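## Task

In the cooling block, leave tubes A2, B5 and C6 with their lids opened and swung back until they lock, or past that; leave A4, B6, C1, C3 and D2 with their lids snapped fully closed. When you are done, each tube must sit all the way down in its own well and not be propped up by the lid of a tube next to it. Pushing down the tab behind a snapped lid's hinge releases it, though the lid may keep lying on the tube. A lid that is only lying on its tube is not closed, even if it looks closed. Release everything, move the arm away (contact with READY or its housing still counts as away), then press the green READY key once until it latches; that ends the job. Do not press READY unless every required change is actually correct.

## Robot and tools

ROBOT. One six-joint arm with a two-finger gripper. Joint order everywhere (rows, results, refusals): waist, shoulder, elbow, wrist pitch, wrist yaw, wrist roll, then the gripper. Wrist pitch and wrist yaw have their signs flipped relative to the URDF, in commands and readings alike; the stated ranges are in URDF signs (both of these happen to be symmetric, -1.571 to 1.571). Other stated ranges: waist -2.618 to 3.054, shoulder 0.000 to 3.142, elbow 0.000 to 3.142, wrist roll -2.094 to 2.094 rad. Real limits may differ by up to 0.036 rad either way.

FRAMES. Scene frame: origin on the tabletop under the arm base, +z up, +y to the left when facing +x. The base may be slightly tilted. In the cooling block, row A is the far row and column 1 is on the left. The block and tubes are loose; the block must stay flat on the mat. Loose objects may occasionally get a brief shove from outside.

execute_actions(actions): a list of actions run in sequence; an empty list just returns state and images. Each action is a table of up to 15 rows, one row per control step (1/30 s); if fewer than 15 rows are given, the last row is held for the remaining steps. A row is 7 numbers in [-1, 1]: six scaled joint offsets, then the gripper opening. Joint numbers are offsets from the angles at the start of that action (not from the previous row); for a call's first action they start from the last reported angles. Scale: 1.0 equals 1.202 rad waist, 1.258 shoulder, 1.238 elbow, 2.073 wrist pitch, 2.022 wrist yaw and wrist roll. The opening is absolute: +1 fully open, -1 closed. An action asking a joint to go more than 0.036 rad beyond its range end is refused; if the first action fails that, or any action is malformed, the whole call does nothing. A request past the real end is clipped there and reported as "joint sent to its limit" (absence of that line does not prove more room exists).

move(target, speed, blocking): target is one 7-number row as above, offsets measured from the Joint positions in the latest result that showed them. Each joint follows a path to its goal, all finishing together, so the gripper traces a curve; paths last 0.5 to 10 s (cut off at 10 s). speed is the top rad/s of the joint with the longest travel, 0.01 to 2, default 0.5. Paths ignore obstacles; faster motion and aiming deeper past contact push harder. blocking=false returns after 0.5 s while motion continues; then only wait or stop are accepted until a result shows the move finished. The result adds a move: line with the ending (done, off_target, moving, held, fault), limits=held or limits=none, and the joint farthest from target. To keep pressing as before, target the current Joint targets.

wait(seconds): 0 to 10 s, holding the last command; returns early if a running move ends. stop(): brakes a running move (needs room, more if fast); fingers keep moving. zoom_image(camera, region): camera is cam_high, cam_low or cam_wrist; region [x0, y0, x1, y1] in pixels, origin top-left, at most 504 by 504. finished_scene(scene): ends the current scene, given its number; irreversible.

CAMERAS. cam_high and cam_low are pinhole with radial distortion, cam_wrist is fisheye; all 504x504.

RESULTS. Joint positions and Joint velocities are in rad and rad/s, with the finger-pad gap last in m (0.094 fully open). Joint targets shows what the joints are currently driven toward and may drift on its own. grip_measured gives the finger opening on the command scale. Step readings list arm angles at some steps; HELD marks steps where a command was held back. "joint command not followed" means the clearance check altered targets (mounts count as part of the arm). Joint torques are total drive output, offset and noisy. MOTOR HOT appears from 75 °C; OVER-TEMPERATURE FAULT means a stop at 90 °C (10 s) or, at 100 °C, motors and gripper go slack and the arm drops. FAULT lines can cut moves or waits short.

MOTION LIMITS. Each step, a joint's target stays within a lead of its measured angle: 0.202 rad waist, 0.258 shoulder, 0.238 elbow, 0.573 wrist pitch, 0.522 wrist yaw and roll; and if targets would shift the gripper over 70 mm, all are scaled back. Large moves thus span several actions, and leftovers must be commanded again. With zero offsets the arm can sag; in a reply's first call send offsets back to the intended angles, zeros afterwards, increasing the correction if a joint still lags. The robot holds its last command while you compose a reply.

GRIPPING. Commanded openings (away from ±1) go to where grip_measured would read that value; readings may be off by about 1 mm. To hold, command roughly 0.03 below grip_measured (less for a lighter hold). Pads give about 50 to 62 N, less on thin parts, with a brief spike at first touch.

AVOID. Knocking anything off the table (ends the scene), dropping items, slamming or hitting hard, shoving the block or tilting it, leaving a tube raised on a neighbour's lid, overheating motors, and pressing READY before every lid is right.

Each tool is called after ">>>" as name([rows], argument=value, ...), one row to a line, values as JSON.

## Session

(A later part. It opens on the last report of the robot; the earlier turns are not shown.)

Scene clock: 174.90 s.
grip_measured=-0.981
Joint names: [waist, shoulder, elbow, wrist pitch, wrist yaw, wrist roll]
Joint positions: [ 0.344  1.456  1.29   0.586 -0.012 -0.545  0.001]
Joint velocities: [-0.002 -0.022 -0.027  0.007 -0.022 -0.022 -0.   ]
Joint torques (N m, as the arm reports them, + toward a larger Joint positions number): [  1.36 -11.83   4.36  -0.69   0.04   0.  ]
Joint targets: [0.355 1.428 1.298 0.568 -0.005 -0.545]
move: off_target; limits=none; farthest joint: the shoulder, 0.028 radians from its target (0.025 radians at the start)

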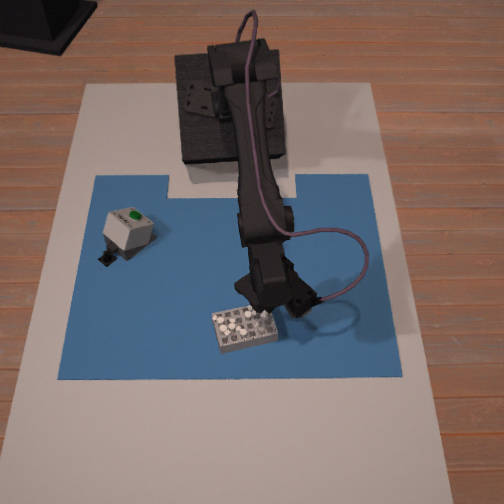

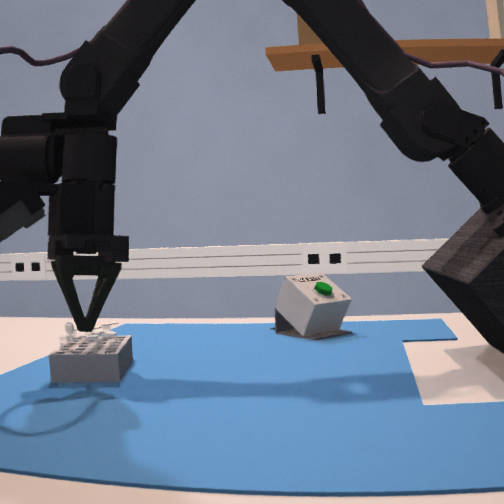

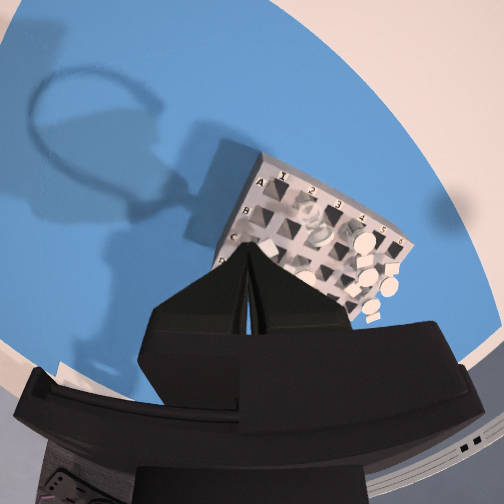

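>>> execute_actions([
  [[0.005,-0.012,0.004,0.004,0.003,0,-1],[0.005,-0.006,0.004,0.007,0.003,0,-1],[0.005,0.0,0.004,0.008,0.003,0,-1],[0.005,0.003,0.004,0.008,0.003,0,-1],[0.005,0.005,0.004,0.008,0.003,0,-1],[0.005,0.006,0.004,0.008,0.003,0,-1],[0.005,0.007,0.004,0.008,0.003,0,-1],[0.005,0.008,0.004,0.008,0.003,0,-1],[0.005,0.009,0.004,0.008,0.003,0,-1],[0.005,0.010,0.004,0.008,0.003,0,-1],[0.005,0.011,0.004,0.008,0.003,0,-1],[0.005,0.012,0.004,0.008,0.003,0,-1]],
  [[0.005,0.002,0.0,0.0,0.003,0,-1],[0.005,0.005,0.0,0.0,0.003,0,-1],[0.005,0.008,0.0,0.0,0.003,0,-1],[0.005,0.011,0.0,0.0,0.003,0,-1],[0.005,0.014,0.0,0.0,0.003,0,-1],[0.005,0.017,0.0,0.0,0.003,0,-1],[0.005,0.020,0.0,0.0,0.003,0,-1],[0.005,0.023,0.0,0.0,0.003,0,-1],[0.005,0.026,0.0,0.0,0.003,0,-1],[0.005,0.029,0.0,0.0,0.003,0,-1]],
])

>>> zoom_image(camera="cam_wrist", region=[150, 140, 350, 290])

>>> zoom_image(camera="cam_low", region=[40, 290, 150, 370])

Scene clock: 186.17 s.
grip_measured=-0.981
Joint names: [waist, shoulder, elbow, wrist pitch, wrist yaw, wrist roll]
Joint positions: [ 0.344  1.474  1.29   0.596 -0.012 -0.545  0.001]
Joint velocities: [-0.012  0.002 -0.007 -0.022 -0.022  0.007  0.001]
Joint torques (N m, as the arm reports them, + toward a larger Joint positions number): [ 0.96 -6.9   3.75 -0.51  0.04 -0.01]
Joint targets: [0.350 1.507 1.290 0.596 -0.006 -0.545]
Step readings (joint positions; steps 1 to 15: 1st action; 16 to 30: 2nd action):
0: [0.344 1.456 1.290 0.585 -0.012 -0.545]
1: [0.344 1.456 1.290 0.585 -0.012 -0.545]
2: [0.344 1.456 1.290 0.586 -0.012 -0.545]
4: [0.344 1.456 1.290 0.590 -0.012 -0.545]
8: [0.344 1.466 1.290 0.593 -0.012 -0.545]
15: [0.344 1.471 1.290 0.596 -0.012 -0.545]
16: [0.344 1.471 1.290 0.596 -0.012 -0.545]
17: [0.344 1.471 1.290 0.596 -0.012 -0.545]
19: [0.344 1.471 1.290 0.596 -0.012 -0.545]
23: [0.344 1.473 1.290 0.596 -0.012 -0.545]
30: Joint positions above

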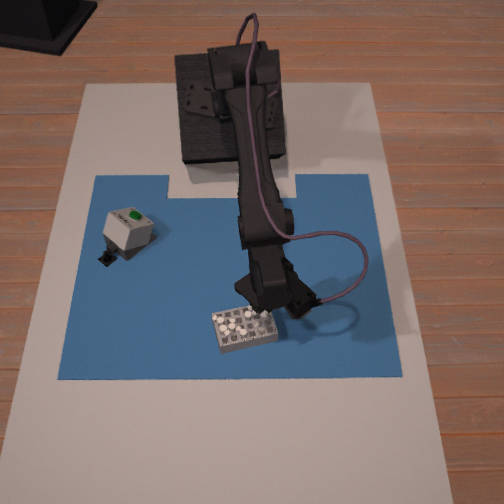

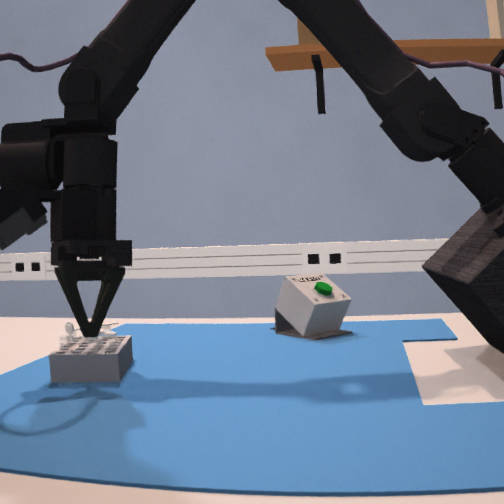

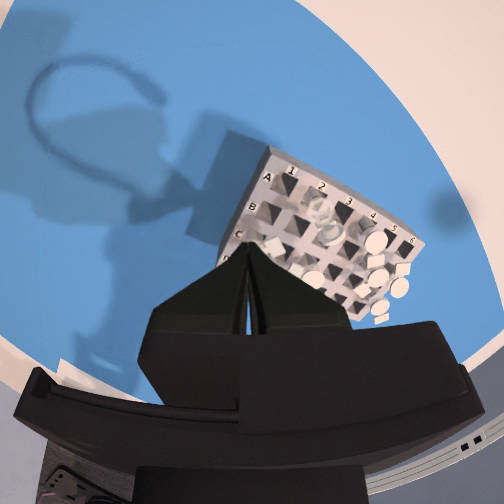

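Region (150, 140, 350, 290) of cam_wrist's 504x504 image, scaled by 2.520, with more detail than that image has; it fills the top 378 rows of this view, and the rest is white.

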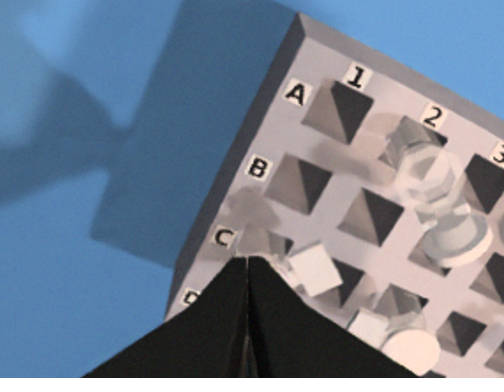

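Region (40, 290, 150, 370) of cam_low's 504x504 image, scaled by 4.582, with more detail than that image has; it fills the top 367 rows of this view, and the rest is white.

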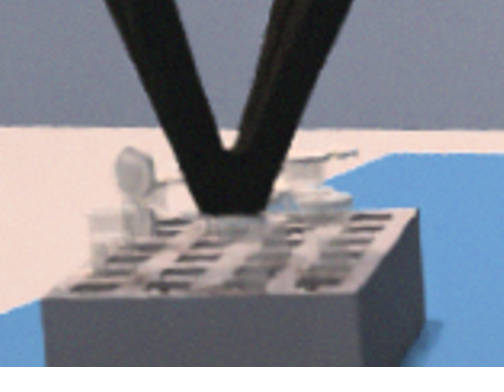

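>>> execute_actions([
  [[0.0,0.01,0.01,0.0,0.003,0,-1],[0.0,-0.005,0.02,0.002,0.003,0,-1],[0.0,-0.015,0.028,0.005,0.003,0,-1],[0.0,-0.015,0.034,0.009,0.003,0,-1],[0.0,-0.015,0.040,0.013,0.003,0.01,-1],[0.0,-0.015,0.046,0.018,0.003,0.03,-1],[0.0,-0.015,0.052,0.023,0.003,0.05,-1],[0.0,-0.015,0.058,0.028,0.003,0.07,-1],[0.0,-0.015,0.064,0.033,0.003,0.09,-1],[0.0,-0.015,0.070,0.038,0.003,0.11,-1],[0.0,-0.015,0.076,0.043,0.003,0.13,-1],[0.0,-0.015,0.081,0.047,0.003,0.15,-1],[0.0,-0.015,0.085,0.050,0.003,0.17,-1],[0.0,-0.015,0.088,0.052,0.003,0.19,-1],[0.0,-0.015,0.090,0.053,0.003,0.2,-1]],
])

Scene clock: 209.30 s.
grip_measured=-0.981
Joint names: [waist, shoulder, elbow, wrist pitch, wrist yaw, wrist roll]
Joint positions: [ 0.344  1.473  1.367  0.673 -0.012 -0.281  0.001]
Joint velocities: [-0.002 -0.002  0.115  0.139  0.007  0.945 -0.001]
Joint torques (N m, as the arm reports them, + toward a larger Joint positions number): [  0.43 -11.34   5.83  -0.4    0.05   0.02]
Joint targets: [0.344 1.455 1.402 0.706 -0.006 -0.140]
Step readings (joint positions):
0: [0.344 1.474 1.290 0.596 -0.012 -0.545]
1: [0.344 1.474 1.290 0.596 -0.012 -0.545]
2: [0.344 1.474 1.292 0.597 -0.012 -0.545]
4: [0.344 1.473 1.298 0.602 -0.012 -0.545]
8: [0.344 1.473 1.318 0.623 -0.012 -0.498]
15: Joint positions above

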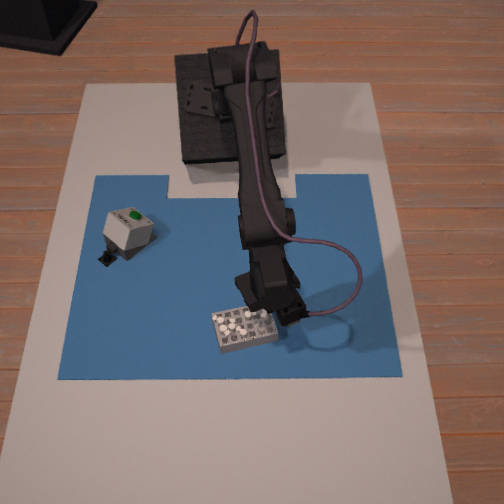

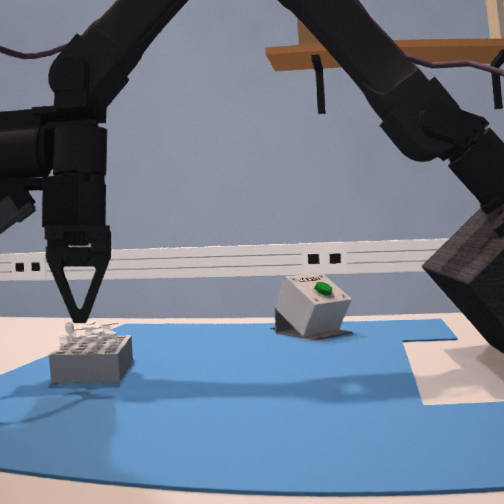

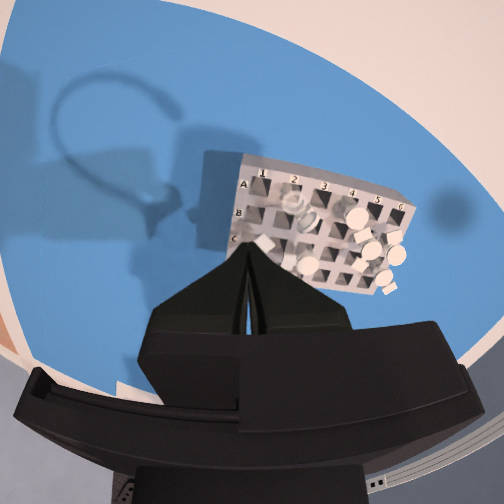

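>>> move(target=[-0.0375, 0.062, 0.179, 0.0656, 0.003, 0.4085, -1], speed=0.6)

>>> zoom_image(camera="cam_wrist", region=[150, 140, 350, 290])

Scene clock: 216.00 s.
grip_measured=-0.981
Joint names: [waist, shoulder, elbow, wrist pitch, wrist yaw, wrist roll]
Joint positions: [ 0.31   1.556  1.557  0.802 -0.008  0.539  0.001]
Joint velocities: [-0.012 -0.002  0.012  0.007  0.051  0.007 -0.   ]
Joint torques (N m, as the arm reports them, + toward a larger Joint positions number): [ -0.72 -11.05   6.43  -0.41  -0.01   0.04]
Joint targets: [0.299 1.551 1.588 0.809 -0.005 0.545]
move: off_target; limits=none; farthest joint: the elbow, 0.031 radians from its target (0.216 radians at the start)

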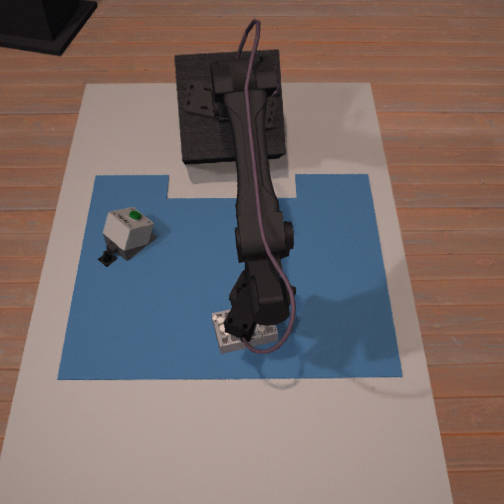

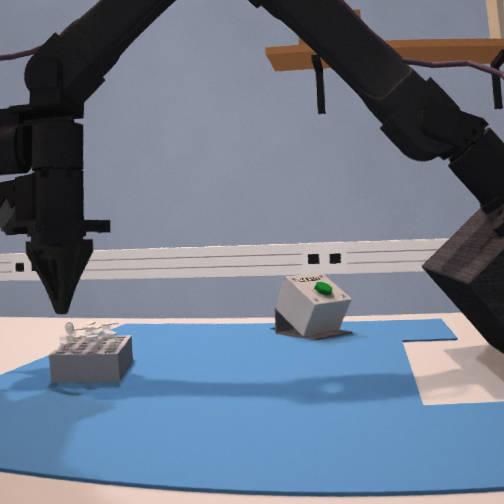

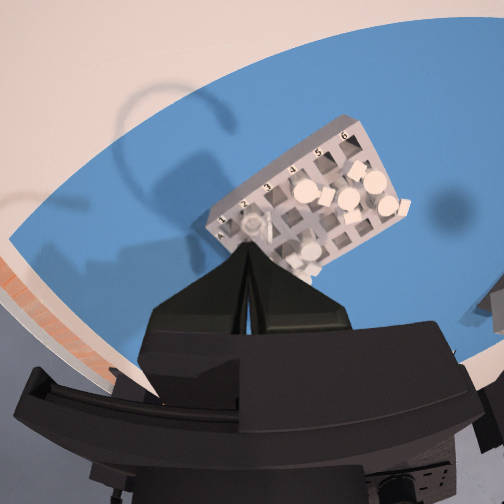

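Region (150, 140, 350, 290) of cam_wrist's 504x504 image, scaled by 2.520, with more detail than that image has; it fills the top 378 rows of this view, and the rest is white.

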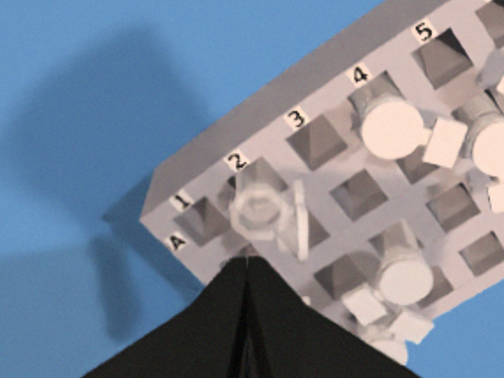

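>>> move(target=[-0.014, 0.023, 0.008, -0.029, 0.002, 0.002, -1], speed=0.1)

>>> zoom_image(camera="cam_wrist", region=[150, 140, 350, 290])

>>> zoom_image(camera="cam_low", region=[30, 290, 140, 370])

Scene clock: 221.97 s.
grip_measured=-0.981
Joint names: [waist, shoulder, elbow, wrist pitch, wrist yaw, wrist roll]
Joint positions: [ 0.303  1.593  1.557  0.759 -0.006  0.539  0.001]
Joint velocities: [-0.002 -0.002 -0.002  0.037 -0.022 -0.037 -0.001]
Joint torques (N m, as the arm reports them, + toward a larger Joint positions number): [ -0.76 -11.46   4.79  -0.63  -0.01   0.02]
Joint targets: [0.293 1.585 1.567 0.742 -0.004 0.543]
move: done; limits=none; farthest joint: the wrist pitch, 0.017 radians from its target (0.060 radians at the start)

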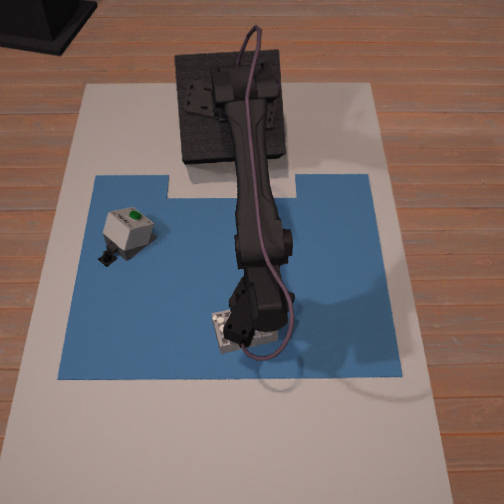

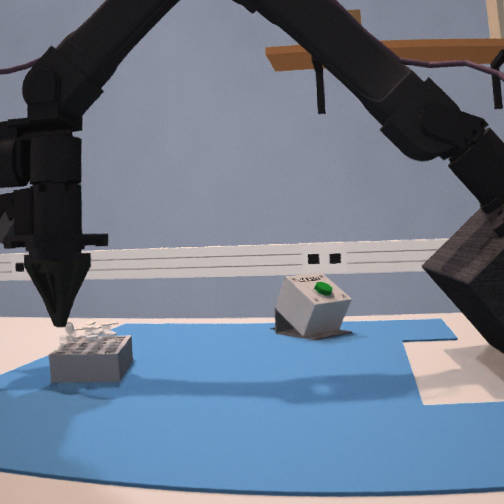

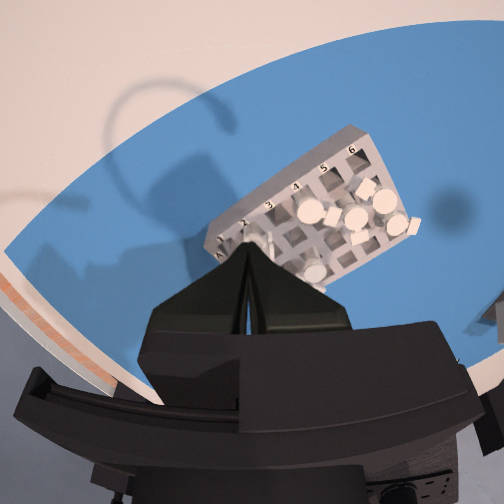

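Region (150, 140, 350, 290) of cam_wrist's 504x504 image, scaled by 2.520, with more detail than that image has; it fills the top 378 rows of this view, and the rest is white.

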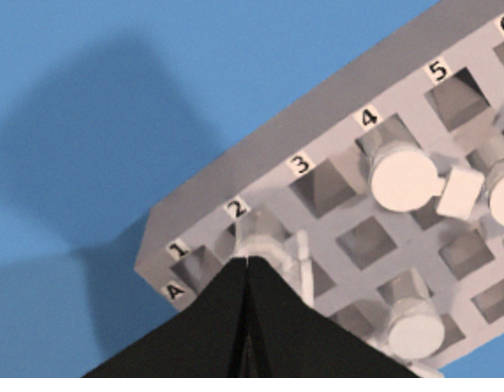

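Region (30, 290, 140, 370) of cam_low's 504x504 image, scaled by 4.582, with more detail than that image has; it fills the top 367 rows of this view, and the rest is white.

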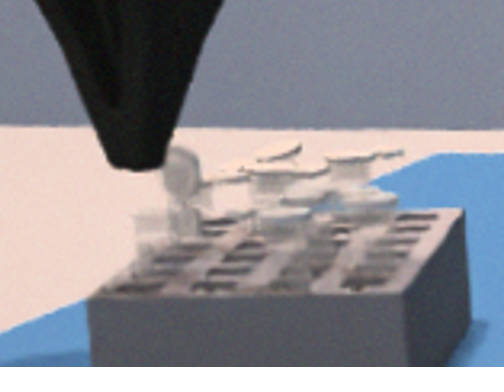

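>>> execute_actions([
  [[-0.008,-0.01,0.008,0.003,-0.005,0,-0.95],[-0.008,-0.01,0.008,0.003,-0.005,0,-0.92],[-0.008,-0.01,0.008,0.003,-0.005,0,-0.89],[-0.008,-0.01,0.008,0.003,-0.005,0,-0.86],[-0.008,-0.01,0.008,0.003,-0.005,0,-0.84],[-0.008,-0.01,0.008,0.003,-0.005,0,-0.82],[-0.008,-0.01,0.008,0.003,-0.005,0,-0.80],[-0.008,-0.01,0.008,0.003,-0.005,0,-0.785],[-0.008,-0.01,0.008,0.003,-0.005,0,-0.77],[-0.008,-0.01,0.008,0.003,-0.005,0,-0.755],[-0.008,-0.01,0.008,0.003,-0.005,0,-0.74],[-0.008,-0.01,0.008,0.003,-0.005,0,-0.725],[-0.008,-0.01,0.008,0.003,-0.005,0,-0.71],[-0.008,-0.01,0.008,0.003,-0.005,0,-0.70],[-0.008,-0.01,0.008,0.003,-0.005,0,-0.69]],
  [[-0.008,-0.01,0.008,0.005,-0.008,0,-0.68],[-0.008,-0.01,0.008,0.005,-0.008,0,-0.67],[-0.008,-0.01,0.008,0.005,-0.008,0,-0.66],[-0.008,-0.01,0.008,0.005,-0.008,0,-0.65],[-0.008,-0.01,0.008,0.005,-0.008,0,-0.64],[-0.008,-0.01,0.008,0.005,-0.008,0,-0.63],[-0.008,-0.01,0.008,0.005,-0.008,0,-0.62],[-0.008,-0.01,0.008,0.005,-0.008,0,-0.61],[-0.008,-0.01,0.008,0.005,-0.008,0,-0.60]],
])

>>> zoom_image(camera="cam_wrist", region=[150, 140, 350, 290])

>>> zoom_image(camera="cam_low", region=[30, 290, 140, 370])

Scene clock: 229.60 s.
grip_measured=-0.602
Joint names: [waist, shoulder, elbow, wrist pitch, wrist yaw, wrist roll]
Joint positions: [0.303 1.593 1.557 0.755 0.007 0.539 0.019]
Joint velocities: [-0.012 -0.017 -0.007 -0.051 -0.037 -0.022 -0.   ]
Joint torques (N m, as the arm reports them, + toward a larger Joint positions number): [ -0.64 -11.86   4.82  -0.36  -0.25  -0.01]
Joint targets: [0.294 1.580 1.567 0.769 -0.018 0.539]
Step readings (joint positions; steps 1 to 15: 1st action; 16 to 30: 2nd action):
0: [0.303 1.593 1.557 0.759 -0.006 0.539]
1: [0.303 1.593 1.557 0.759 -0.006 0.539]
2: [0.303 1.593 1.557 0.759 -0.006 0.539]
4: [0.303 1.593 1.557 0.759 -0.006 0.539]
8: [0.303 1.593 1.557 0.759 -0.006 0.539]
15: [0.303 1.593 1.557 0.759 -0.002 0.539]
16: [0.303 1.593 1.557 0.758 -0.001 0.539]
17: [0.303 1.593 1.557 0.758 -0.000 0.539]
19: [0.303 1.593 1.557 0.757 0.002 0.539]
23: [0.303 1.593 1.557 0.755 0.005 0.539]
30: Joint positions above

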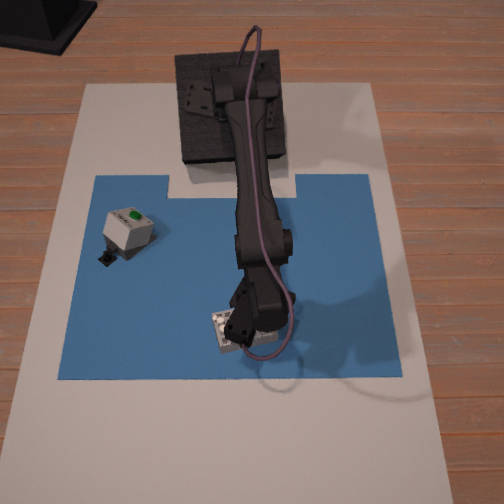

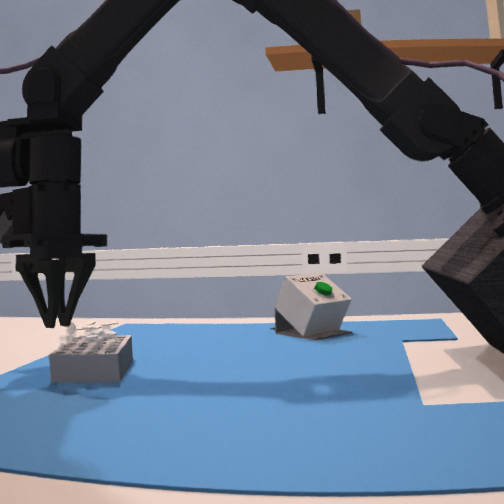

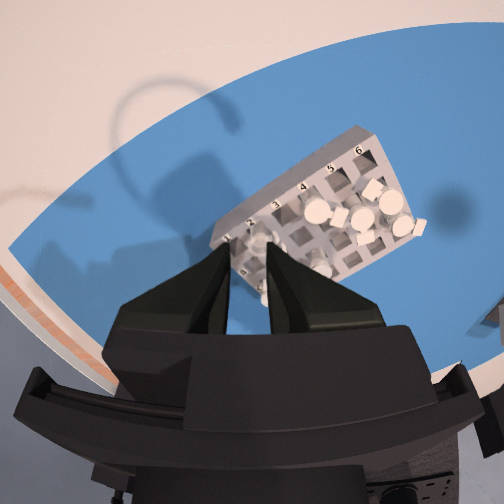

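Region (150, 140, 350, 290) of cam_wrist's 504x504 image, scaled by 2.520, with more detail than that image has; it fills the top 378 rows of this view, and the rest is white.

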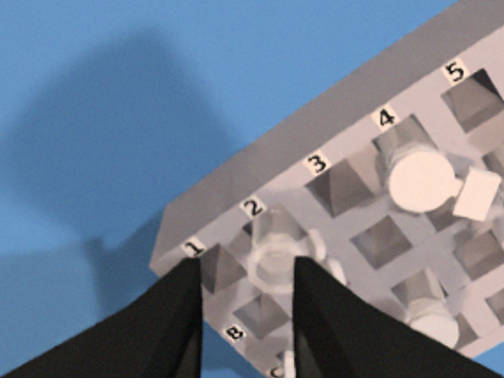

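Region (30, 290, 140, 370) of cam_low's 504x504 image, scaled by 4.582, with more detail than that image has; it fills the top 367 rows of this view, and the rest is white.

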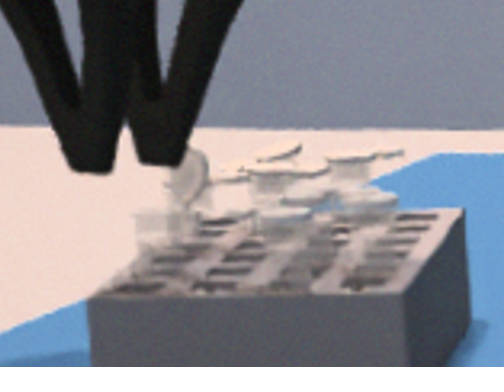

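>>> execute_actions([
  [[-0.008,-0.01,0.008,0.008,-0.014,0,-0.60],[-0.008,-0.01,0.008,0.009,-0.016,0,-0.60],[-0.008,-0.01,0.008,0.010,-0.018,0,-0.60],[-0.008,-0.01,0.008,0.011,-0.020,0,-0.60],[-0.008,-0.01,0.008,0.012,-0.022,0,-0.60],[-0.008,-0.01,0.008,0.013,-0.024,0,-0.60],[-0.008,-0.01,0.008,0.014,-0.026,0,-0.60],[-0.008,-0.01,0.008,0.015,-0.028,0,-0.60]],
])

>>> zoom_image(camera="cam_wrist", region=[150, 140, 350, 290])

>>> zoom_image(camera="cam_low", region=[30, 290, 140, 370])

Scene clock: 236.20 s.
grip_measured=-0.602
Joint names: [waist, shoulder, elbow, wrist pitch, wrist yaw, wrist roll]
Joint positions: [0.303 1.593 1.557 0.755 0.006 0.539 0.019]
Joint velocities: [-0.002  0.002  0.012  0.11  -0.007  0.022 -0.002]
Joint torques (N m, as the arm reports them, + toward a larger Joint positions number): [ -0.64 -11.85   4.83  -0.2   -0.51   0.  ]
Joint targets: [0.294 1.580 1.567 0.786 -0.049 0.539]
Step readings (joint positions):
0: [0.303 1.593 1.557 0.755 0.007 0.539]
1: [0.303 1.593 1.557 0.755 0.007 0.539]
2: [0.303 1.593 1.557 0.755 0.007 0.539]
4: [0.303 1.593 1.557 0.755 0.007 0.539]
8: [0.303 1.593 1.557 0.755 0.006 0.539]
15: Joint positions above

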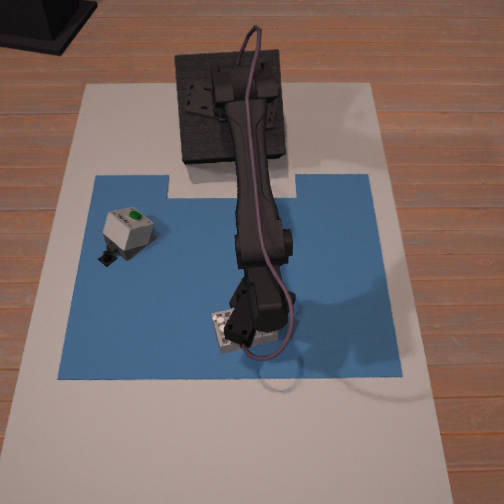

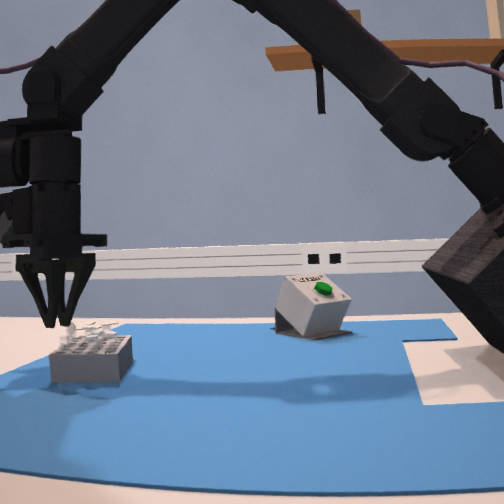

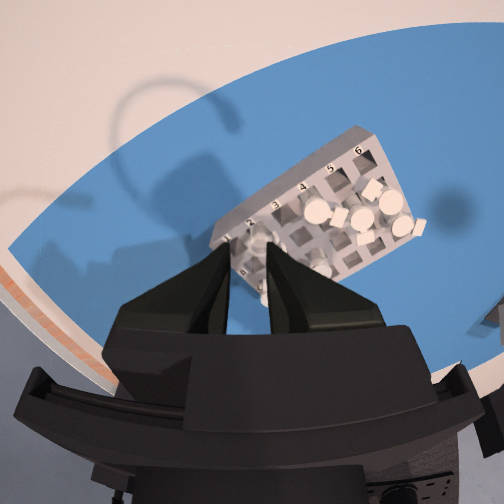

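Region (150, 140, 350, 290) of cam_wrist's 504x504 image, scaled by 2.520, with more detail than that image has; it fills the top 378 rows of this view, and the rest is white.

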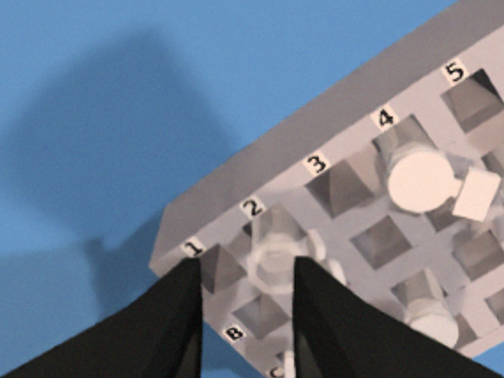

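Region (30, 290, 140, 370) of cam_low's 504x504 image, scaled by 4.582, with more detail than that image has; it fills the top 367 rows of this view, and the rest is white.

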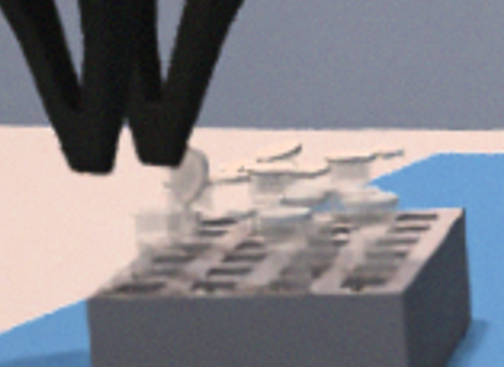

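>>> execute_actions([
  [[-0.008,-0.01,0.008,0.008,-0.014,0,-0.60],[-0.008,-0.01,0.008,0.0,-0.004,0,-0.60],[-0.008,-0.01,0.008,0.0,-0.003,0,-0.64],[-0.008,-0.01,0.008,0.0,-0.003,0,-0.70],[-0.008,-0.01,0.008,0.0,-0.003,0,-0.76],[-0.008,-0.01,0.008,0.0,-0.003,0,-0.82],[-0.008,-0.01,0.008,0.0,-0.003,0,-0.88],[-0.008,-0.01,0.008,0.0,-0.003,0,-0.94],[-0.008,-0.01,0.008,0.0,-0.003,0,-1]],
])

>>> zoom_image(camera="cam_wrist", region=[150, 140, 350, 290])

>>> zoom_image(camera="cam_low", region=[30, 290, 140, 370])

Scene clock: 241.37 s.
grip_measured=-0.981
Joint names: [waist, shoulder, elbow, wrist pitch, wrist yaw, wrist roll]
Joint positions: [0.303 1.593 1.557 0.754 0.009 0.539 0.001]
Joint velocities: [ 0.007  0.002 -0.007 -0.007 -0.066  0.051 -0.001]
Joint torques (N m, as the arm reports them, + toward a larger Joint positions number): [ -0.7  -11.83   4.8   -0.48  -0.09  -0.02]
Joint targets: [0.294 1.580 1.567 0.755 -0.000 0.539]
Step readings (joint positions):
0: [0.303 1.593 1.557 0.755 0.006 0.539]
1: [0.303 1.593 1.557 0.755 0.007 0.539]
2: [0.303 1.593 1.557 0.754 0.009 0.539]
4: [0.303 1.593 1.557 0.754 0.009 0.539]
8: [0.303 1.593 1.557 0.754 0.009 0.539]
15: Joint positions above

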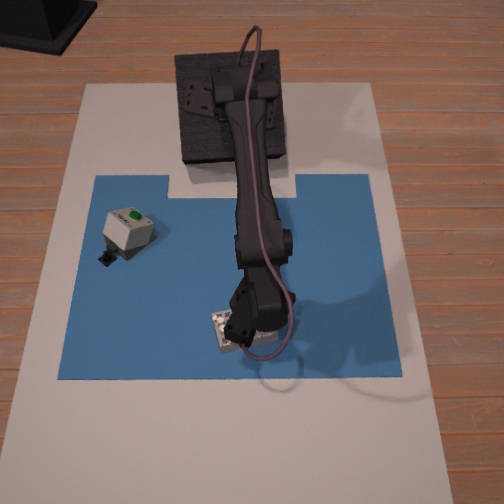

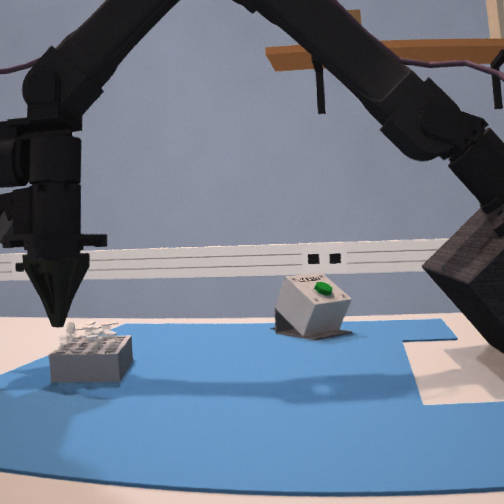

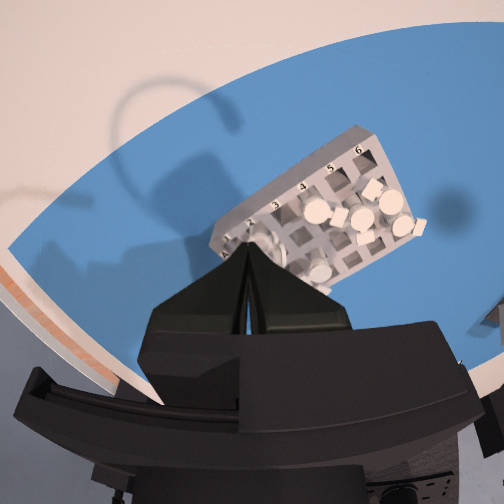

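Region (150, 140, 350, 290) of cam_wrist's 504x504 image, scaled by 2.520, with more detail than that image has; it fills the top 378 rows of this view, and the rest is white.

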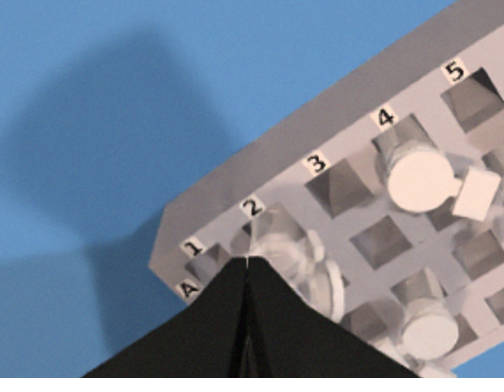

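Region (30, 290, 140, 370) of cam_low's 504x504 image, scaled by 4.582, with more detail than that image has; it fills the top 367 rows of this view, and the rest is white.

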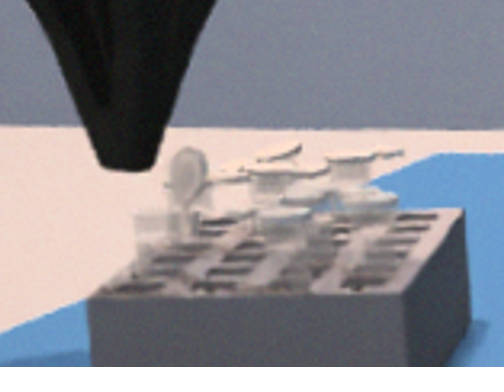

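>>> execute_actions([
  [[-0.008,-0.018,0.008,0.0,-0.004,0,-1],[-0.008,-0.025,0.008,0.0,-0.004,0,-1],[-0.008,-0.031,0.008,0.0,-0.004,0,-1],[-0.008,-0.036,0.008,0.0,-0.004,0,-1],[-0.008,-0.040,0.008,0.0,-0.004,0,-1],[-0.008,-0.044,0.008,0.0,-0.004,0,-1],[-0.008,-0.047,0.008,0.0,-0.004,0,-1],[-0.008,-0.049,0.008,0.0,-0.004,0,-1],[-0.008,-0.050,0.008,0.0,-0.004,0,-1]],
])

>>> execute_actions([
  [[-0.012,-0.018,0.008,-0.004,-0.004,0,-1],[-0.017,-0.018,0.008,-0.006,-0.004,0,-1],[-0.023,-0.018,0.008,-0.008,-0.004,0,-1],[-0.030,-0.018,0.008,-0.010,-0.004,0,-1],[-0.037,-0.018,0.008,-0.012,-0.004,0,-1],[-0.045,-0.018,0.008,-0.0145,-0.004,0,-1],[-0.053,-0.018,0.008,-0.0145,-0.004,0,-1],[-0.061,-0.018,0.008,-0.0145,-0.004,0,-1],[-0.068,-0.018,0.008,-0.0145,-0.004,0,-1],[-0.074,-0.018,0.008,-0.0145,-0.004,0,-1],[-0.079,-0.018,0.008,-0.0145,-0.004,0,-1],[-0.083,-0.018,0.008,-0.0145,-0.004,0,-1],[-0.0855,-0.018,0.008,-0.0145,-0.004,0,-1],[-0.087,-0.018,0.008,-0.0145,-0.004,0,-1]],
])

>>> wait(seconds=0.3)

>>> zoom_image(camera="cam_wrist", region=[150, 140, 350, 290])

Scene clock: 256.23 s.
grip_measured=-0.981
Joint names: [waist, shoulder, elbow, wrist pitch, wrist yaw, wrist roll]
Joint positions: [0.303 1.559 1.557 0.754 0.009 0.539 0.001]
Joint velocities: [ 0.002 -0.002  0.002  0.037  0.022 -0.037 -0.   ]
Joint torques (N m, as the arm reports them, + toward a larger Joint positions number): [ -0.66 -13.16   4.97  -0.53  -0.09  -0.01]
Joint targets: [0.294 1.530 1.567 0.754 0.001 0.539]
Step readings (joint positions):
0: [0.303 1.593 1.557 0.754 0.009 0.539]
1: [0.303 1.593 1.557 0.754 0.009 0.539]
2: [0.303 1.593 1.557 0.754 0.009 0.539]
4: [0.303 1.592 1.557 0.754 0.009 0.539]
8: [0.303 1.578 1.557 0.754 0.009 0.539]
15: Joint positions above

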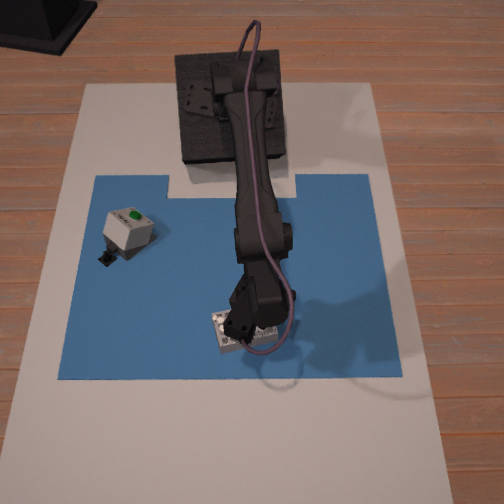

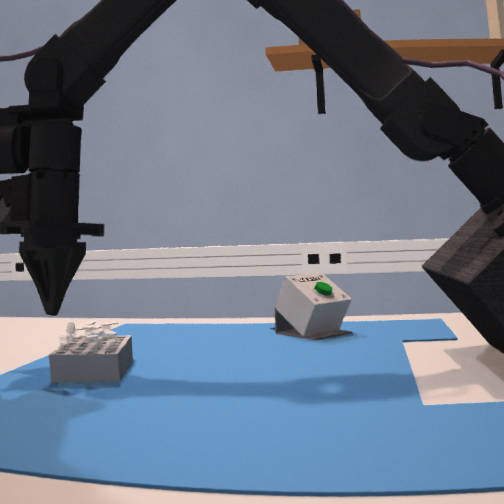

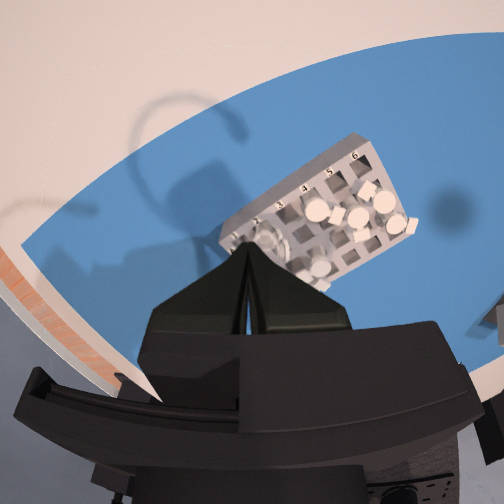

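Scene clock: 256.73 s.
grip_measured=-0.981
Joint names: [waist, shoulder, elbow, wrist pitch, wrist yaw, wrist roll]
Joint positions: [0.209 1.559 1.557 0.742 0.009 0.539 0.001]
Joint velocities: [-0.071 -0.007 -0.002 -0.037  0.051 -0.007 -0.   ]
Joint torques (N m, as the arm reports them, + toward a larger Joint positions number): [ -0.84 -12.59   4.95  -0.7   -0.12  -0.01]
Joint targets: [0.199 1.537 1.567 0.724 0.001 0.539]
Step readings (joint positions):
0: [0.303 1.559 1.557 0.754 0.009 0.539]
1: [0.303 1.559 1.557 0.754 0.009 0.539]
2: [0.303 1.559 1.557 0.754 0.009 0.539]
4: [0.295 1.559 1.557 0.753 0.009 0.539]
8: [0.261 1.559 1.557 0.747 0.009 0.539]
15: Joint positions above

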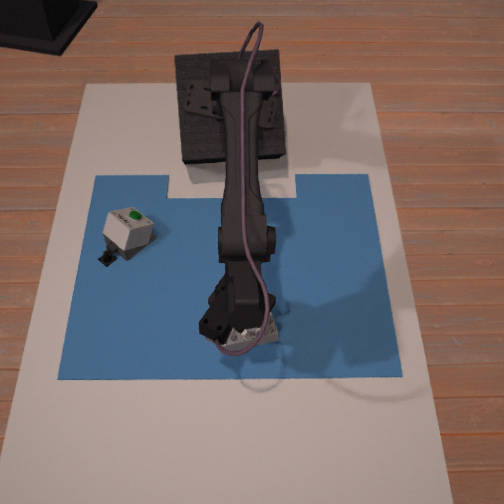

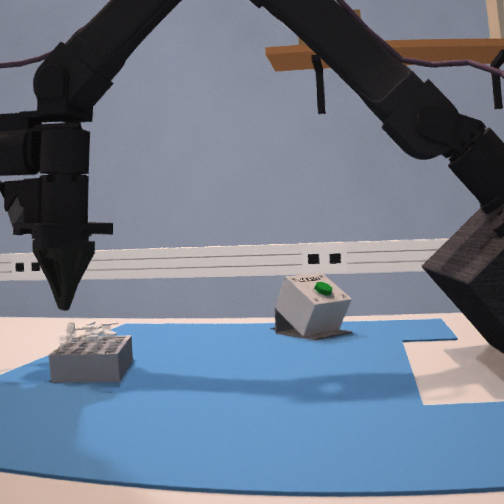

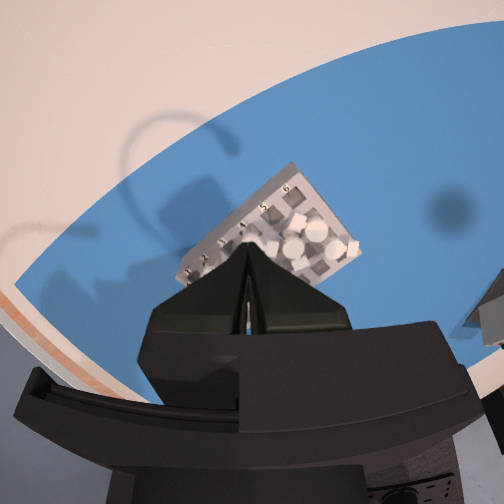

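Scene clock: 257.03 s.
grip_measured=-0.981
Joint names: [waist, shoulder, elbow, wrist pitch, wrist yaw, wrist roll]
Joint positions: [0.208 1.559 1.557 0.742 0.009 0.539 0.001]
Joint velocities: [-0.002  0.012  0.017  0.051 -0.007  0.066 -0.001]
Joint torques (N m, as the arm reports them, + toward a larger Joint positions number): [ -1.01 -12.6    4.94  -0.71  -0.11  -0.02]
Joint targets: [0.199 1.537 1.567 0.724 0.001 0.539]
wait: 0.30 s; at rest by 0.17 s

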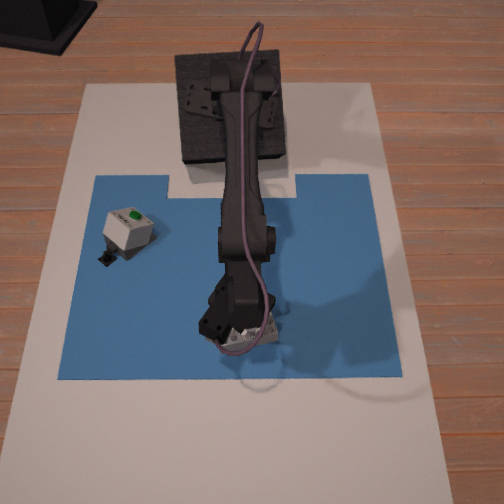

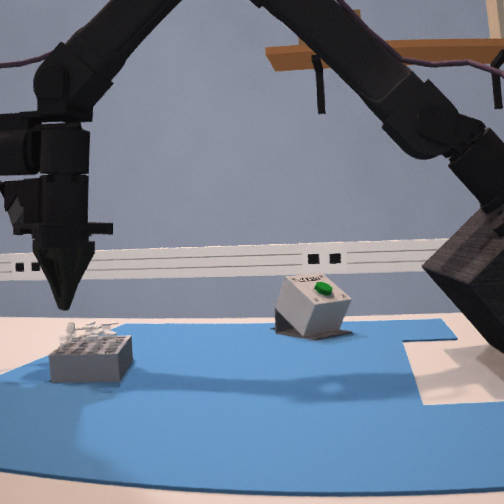

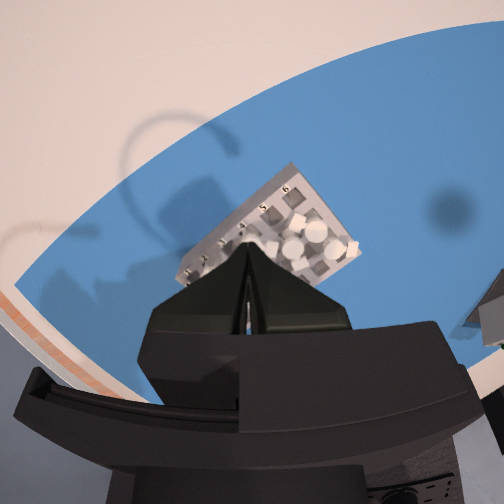

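Region (150, 140, 350, 290) of cam_wrist's 504x504 image, scaled by 2.520, with more detail than that image has; it fills the top 378 rows of this view, and the rest is white.

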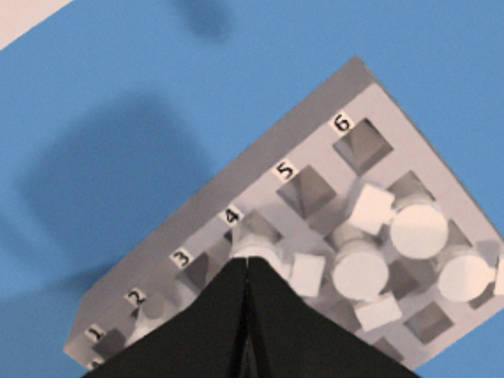

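>>> execute_actions([
  [[-0.005,-0.012,0.008,-0.010,0.002,0,-1],[-0.005,-0.006,0.008,-0.011,0.004,0,-1],[-0.005,0.0,0.008,-0.012,0.006,0,-1],[-0.005,0.004,0.008,-0.013,0.007,0,-1],[-0.005,0.007,0.008,-0.014,0.007,0,-1],[-0.005,0.010,0.008,-0.015,0.007,0,-1],[-0.005,0.013,0.008,-0.016,0.007,0,-1],[-0.005,0.016,0.008,-0.017,0.007,0,-1],[-0.005,0.019,0.008,-0.018,0.007,0,-1],[-0.005,0.021,0.008,-0.019,0.007,0,-1],[-0.005,0.023,0.008,-0.019,0.007,0,-1],[-0.005,0.024,0.008,-0.019,0.007,0,-1]],
])

>>> zoom_image(camera="cam_wrist", region=[150, 140, 350, 290])

Scene clock: 264.40 s.
grip_measured=-0.981
Joint names: [waist, shoulder, elbow, wrist pitch, wrist yaw, wrist roll]
Joint positions: [0.208 1.601 1.557 0.724 0.021 0.539 0.001]
Joint velocities: [-0.012  0.002 -0.017 -0.007  0.066 -0.007  0.001]
Joint torques (N m, as the arm reports them, + toward a larger Joint positions number): [ -0.82 -11.98   4.87  -0.68  -0.05   0.  ]
Joint targets: [0.202 1.590 1.567 0.703 0.023 0.539]
Step readings (joint positions):
0: [0.208 1.559 1.557 0.742 0.009 0.539]
1: [0.208 1.559 1.557 0.741 0.009 0.539]
2: [0.208 1.559 1.557 0.741 0.010 0.539]
4: [0.208 1.561 1.557 0.739 0.014 0.539]
8: [0.208 1.575 1.557 0.730 0.018 0.539]
15: Joint positions above

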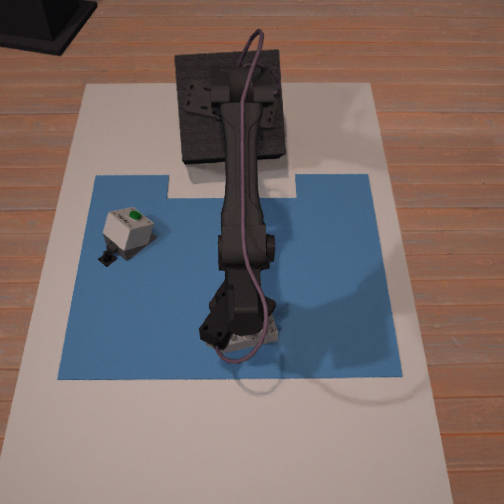

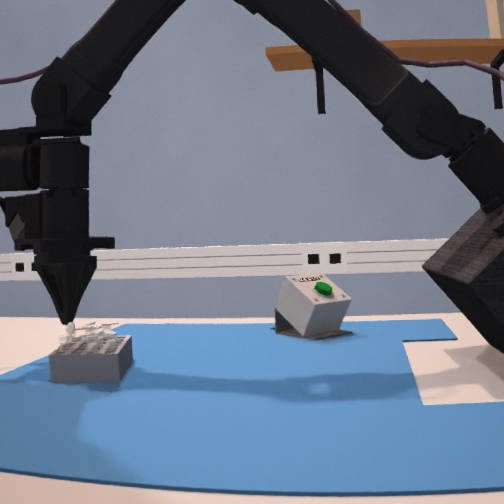

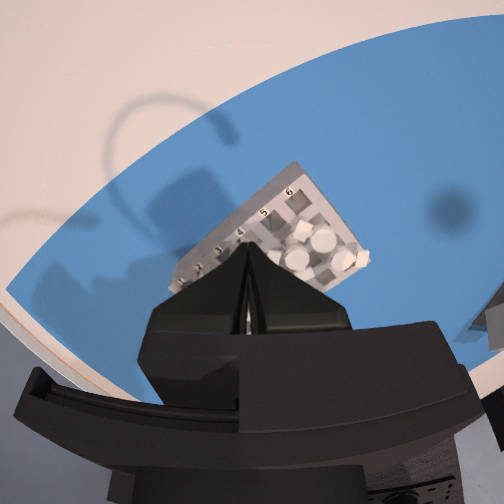

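Region (150, 140, 350, 290) of cam_wrist's 504x504 image, scaled by 2.520, with more detail than that image has; it fills the top 378 rows of this view, and the rest is white.

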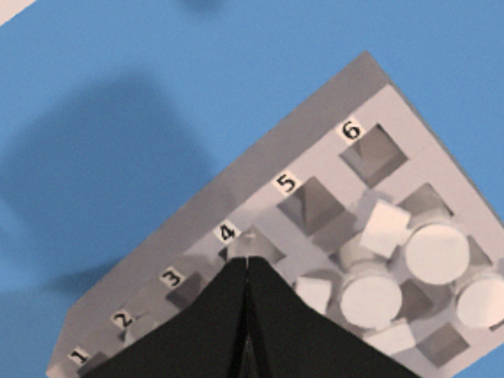

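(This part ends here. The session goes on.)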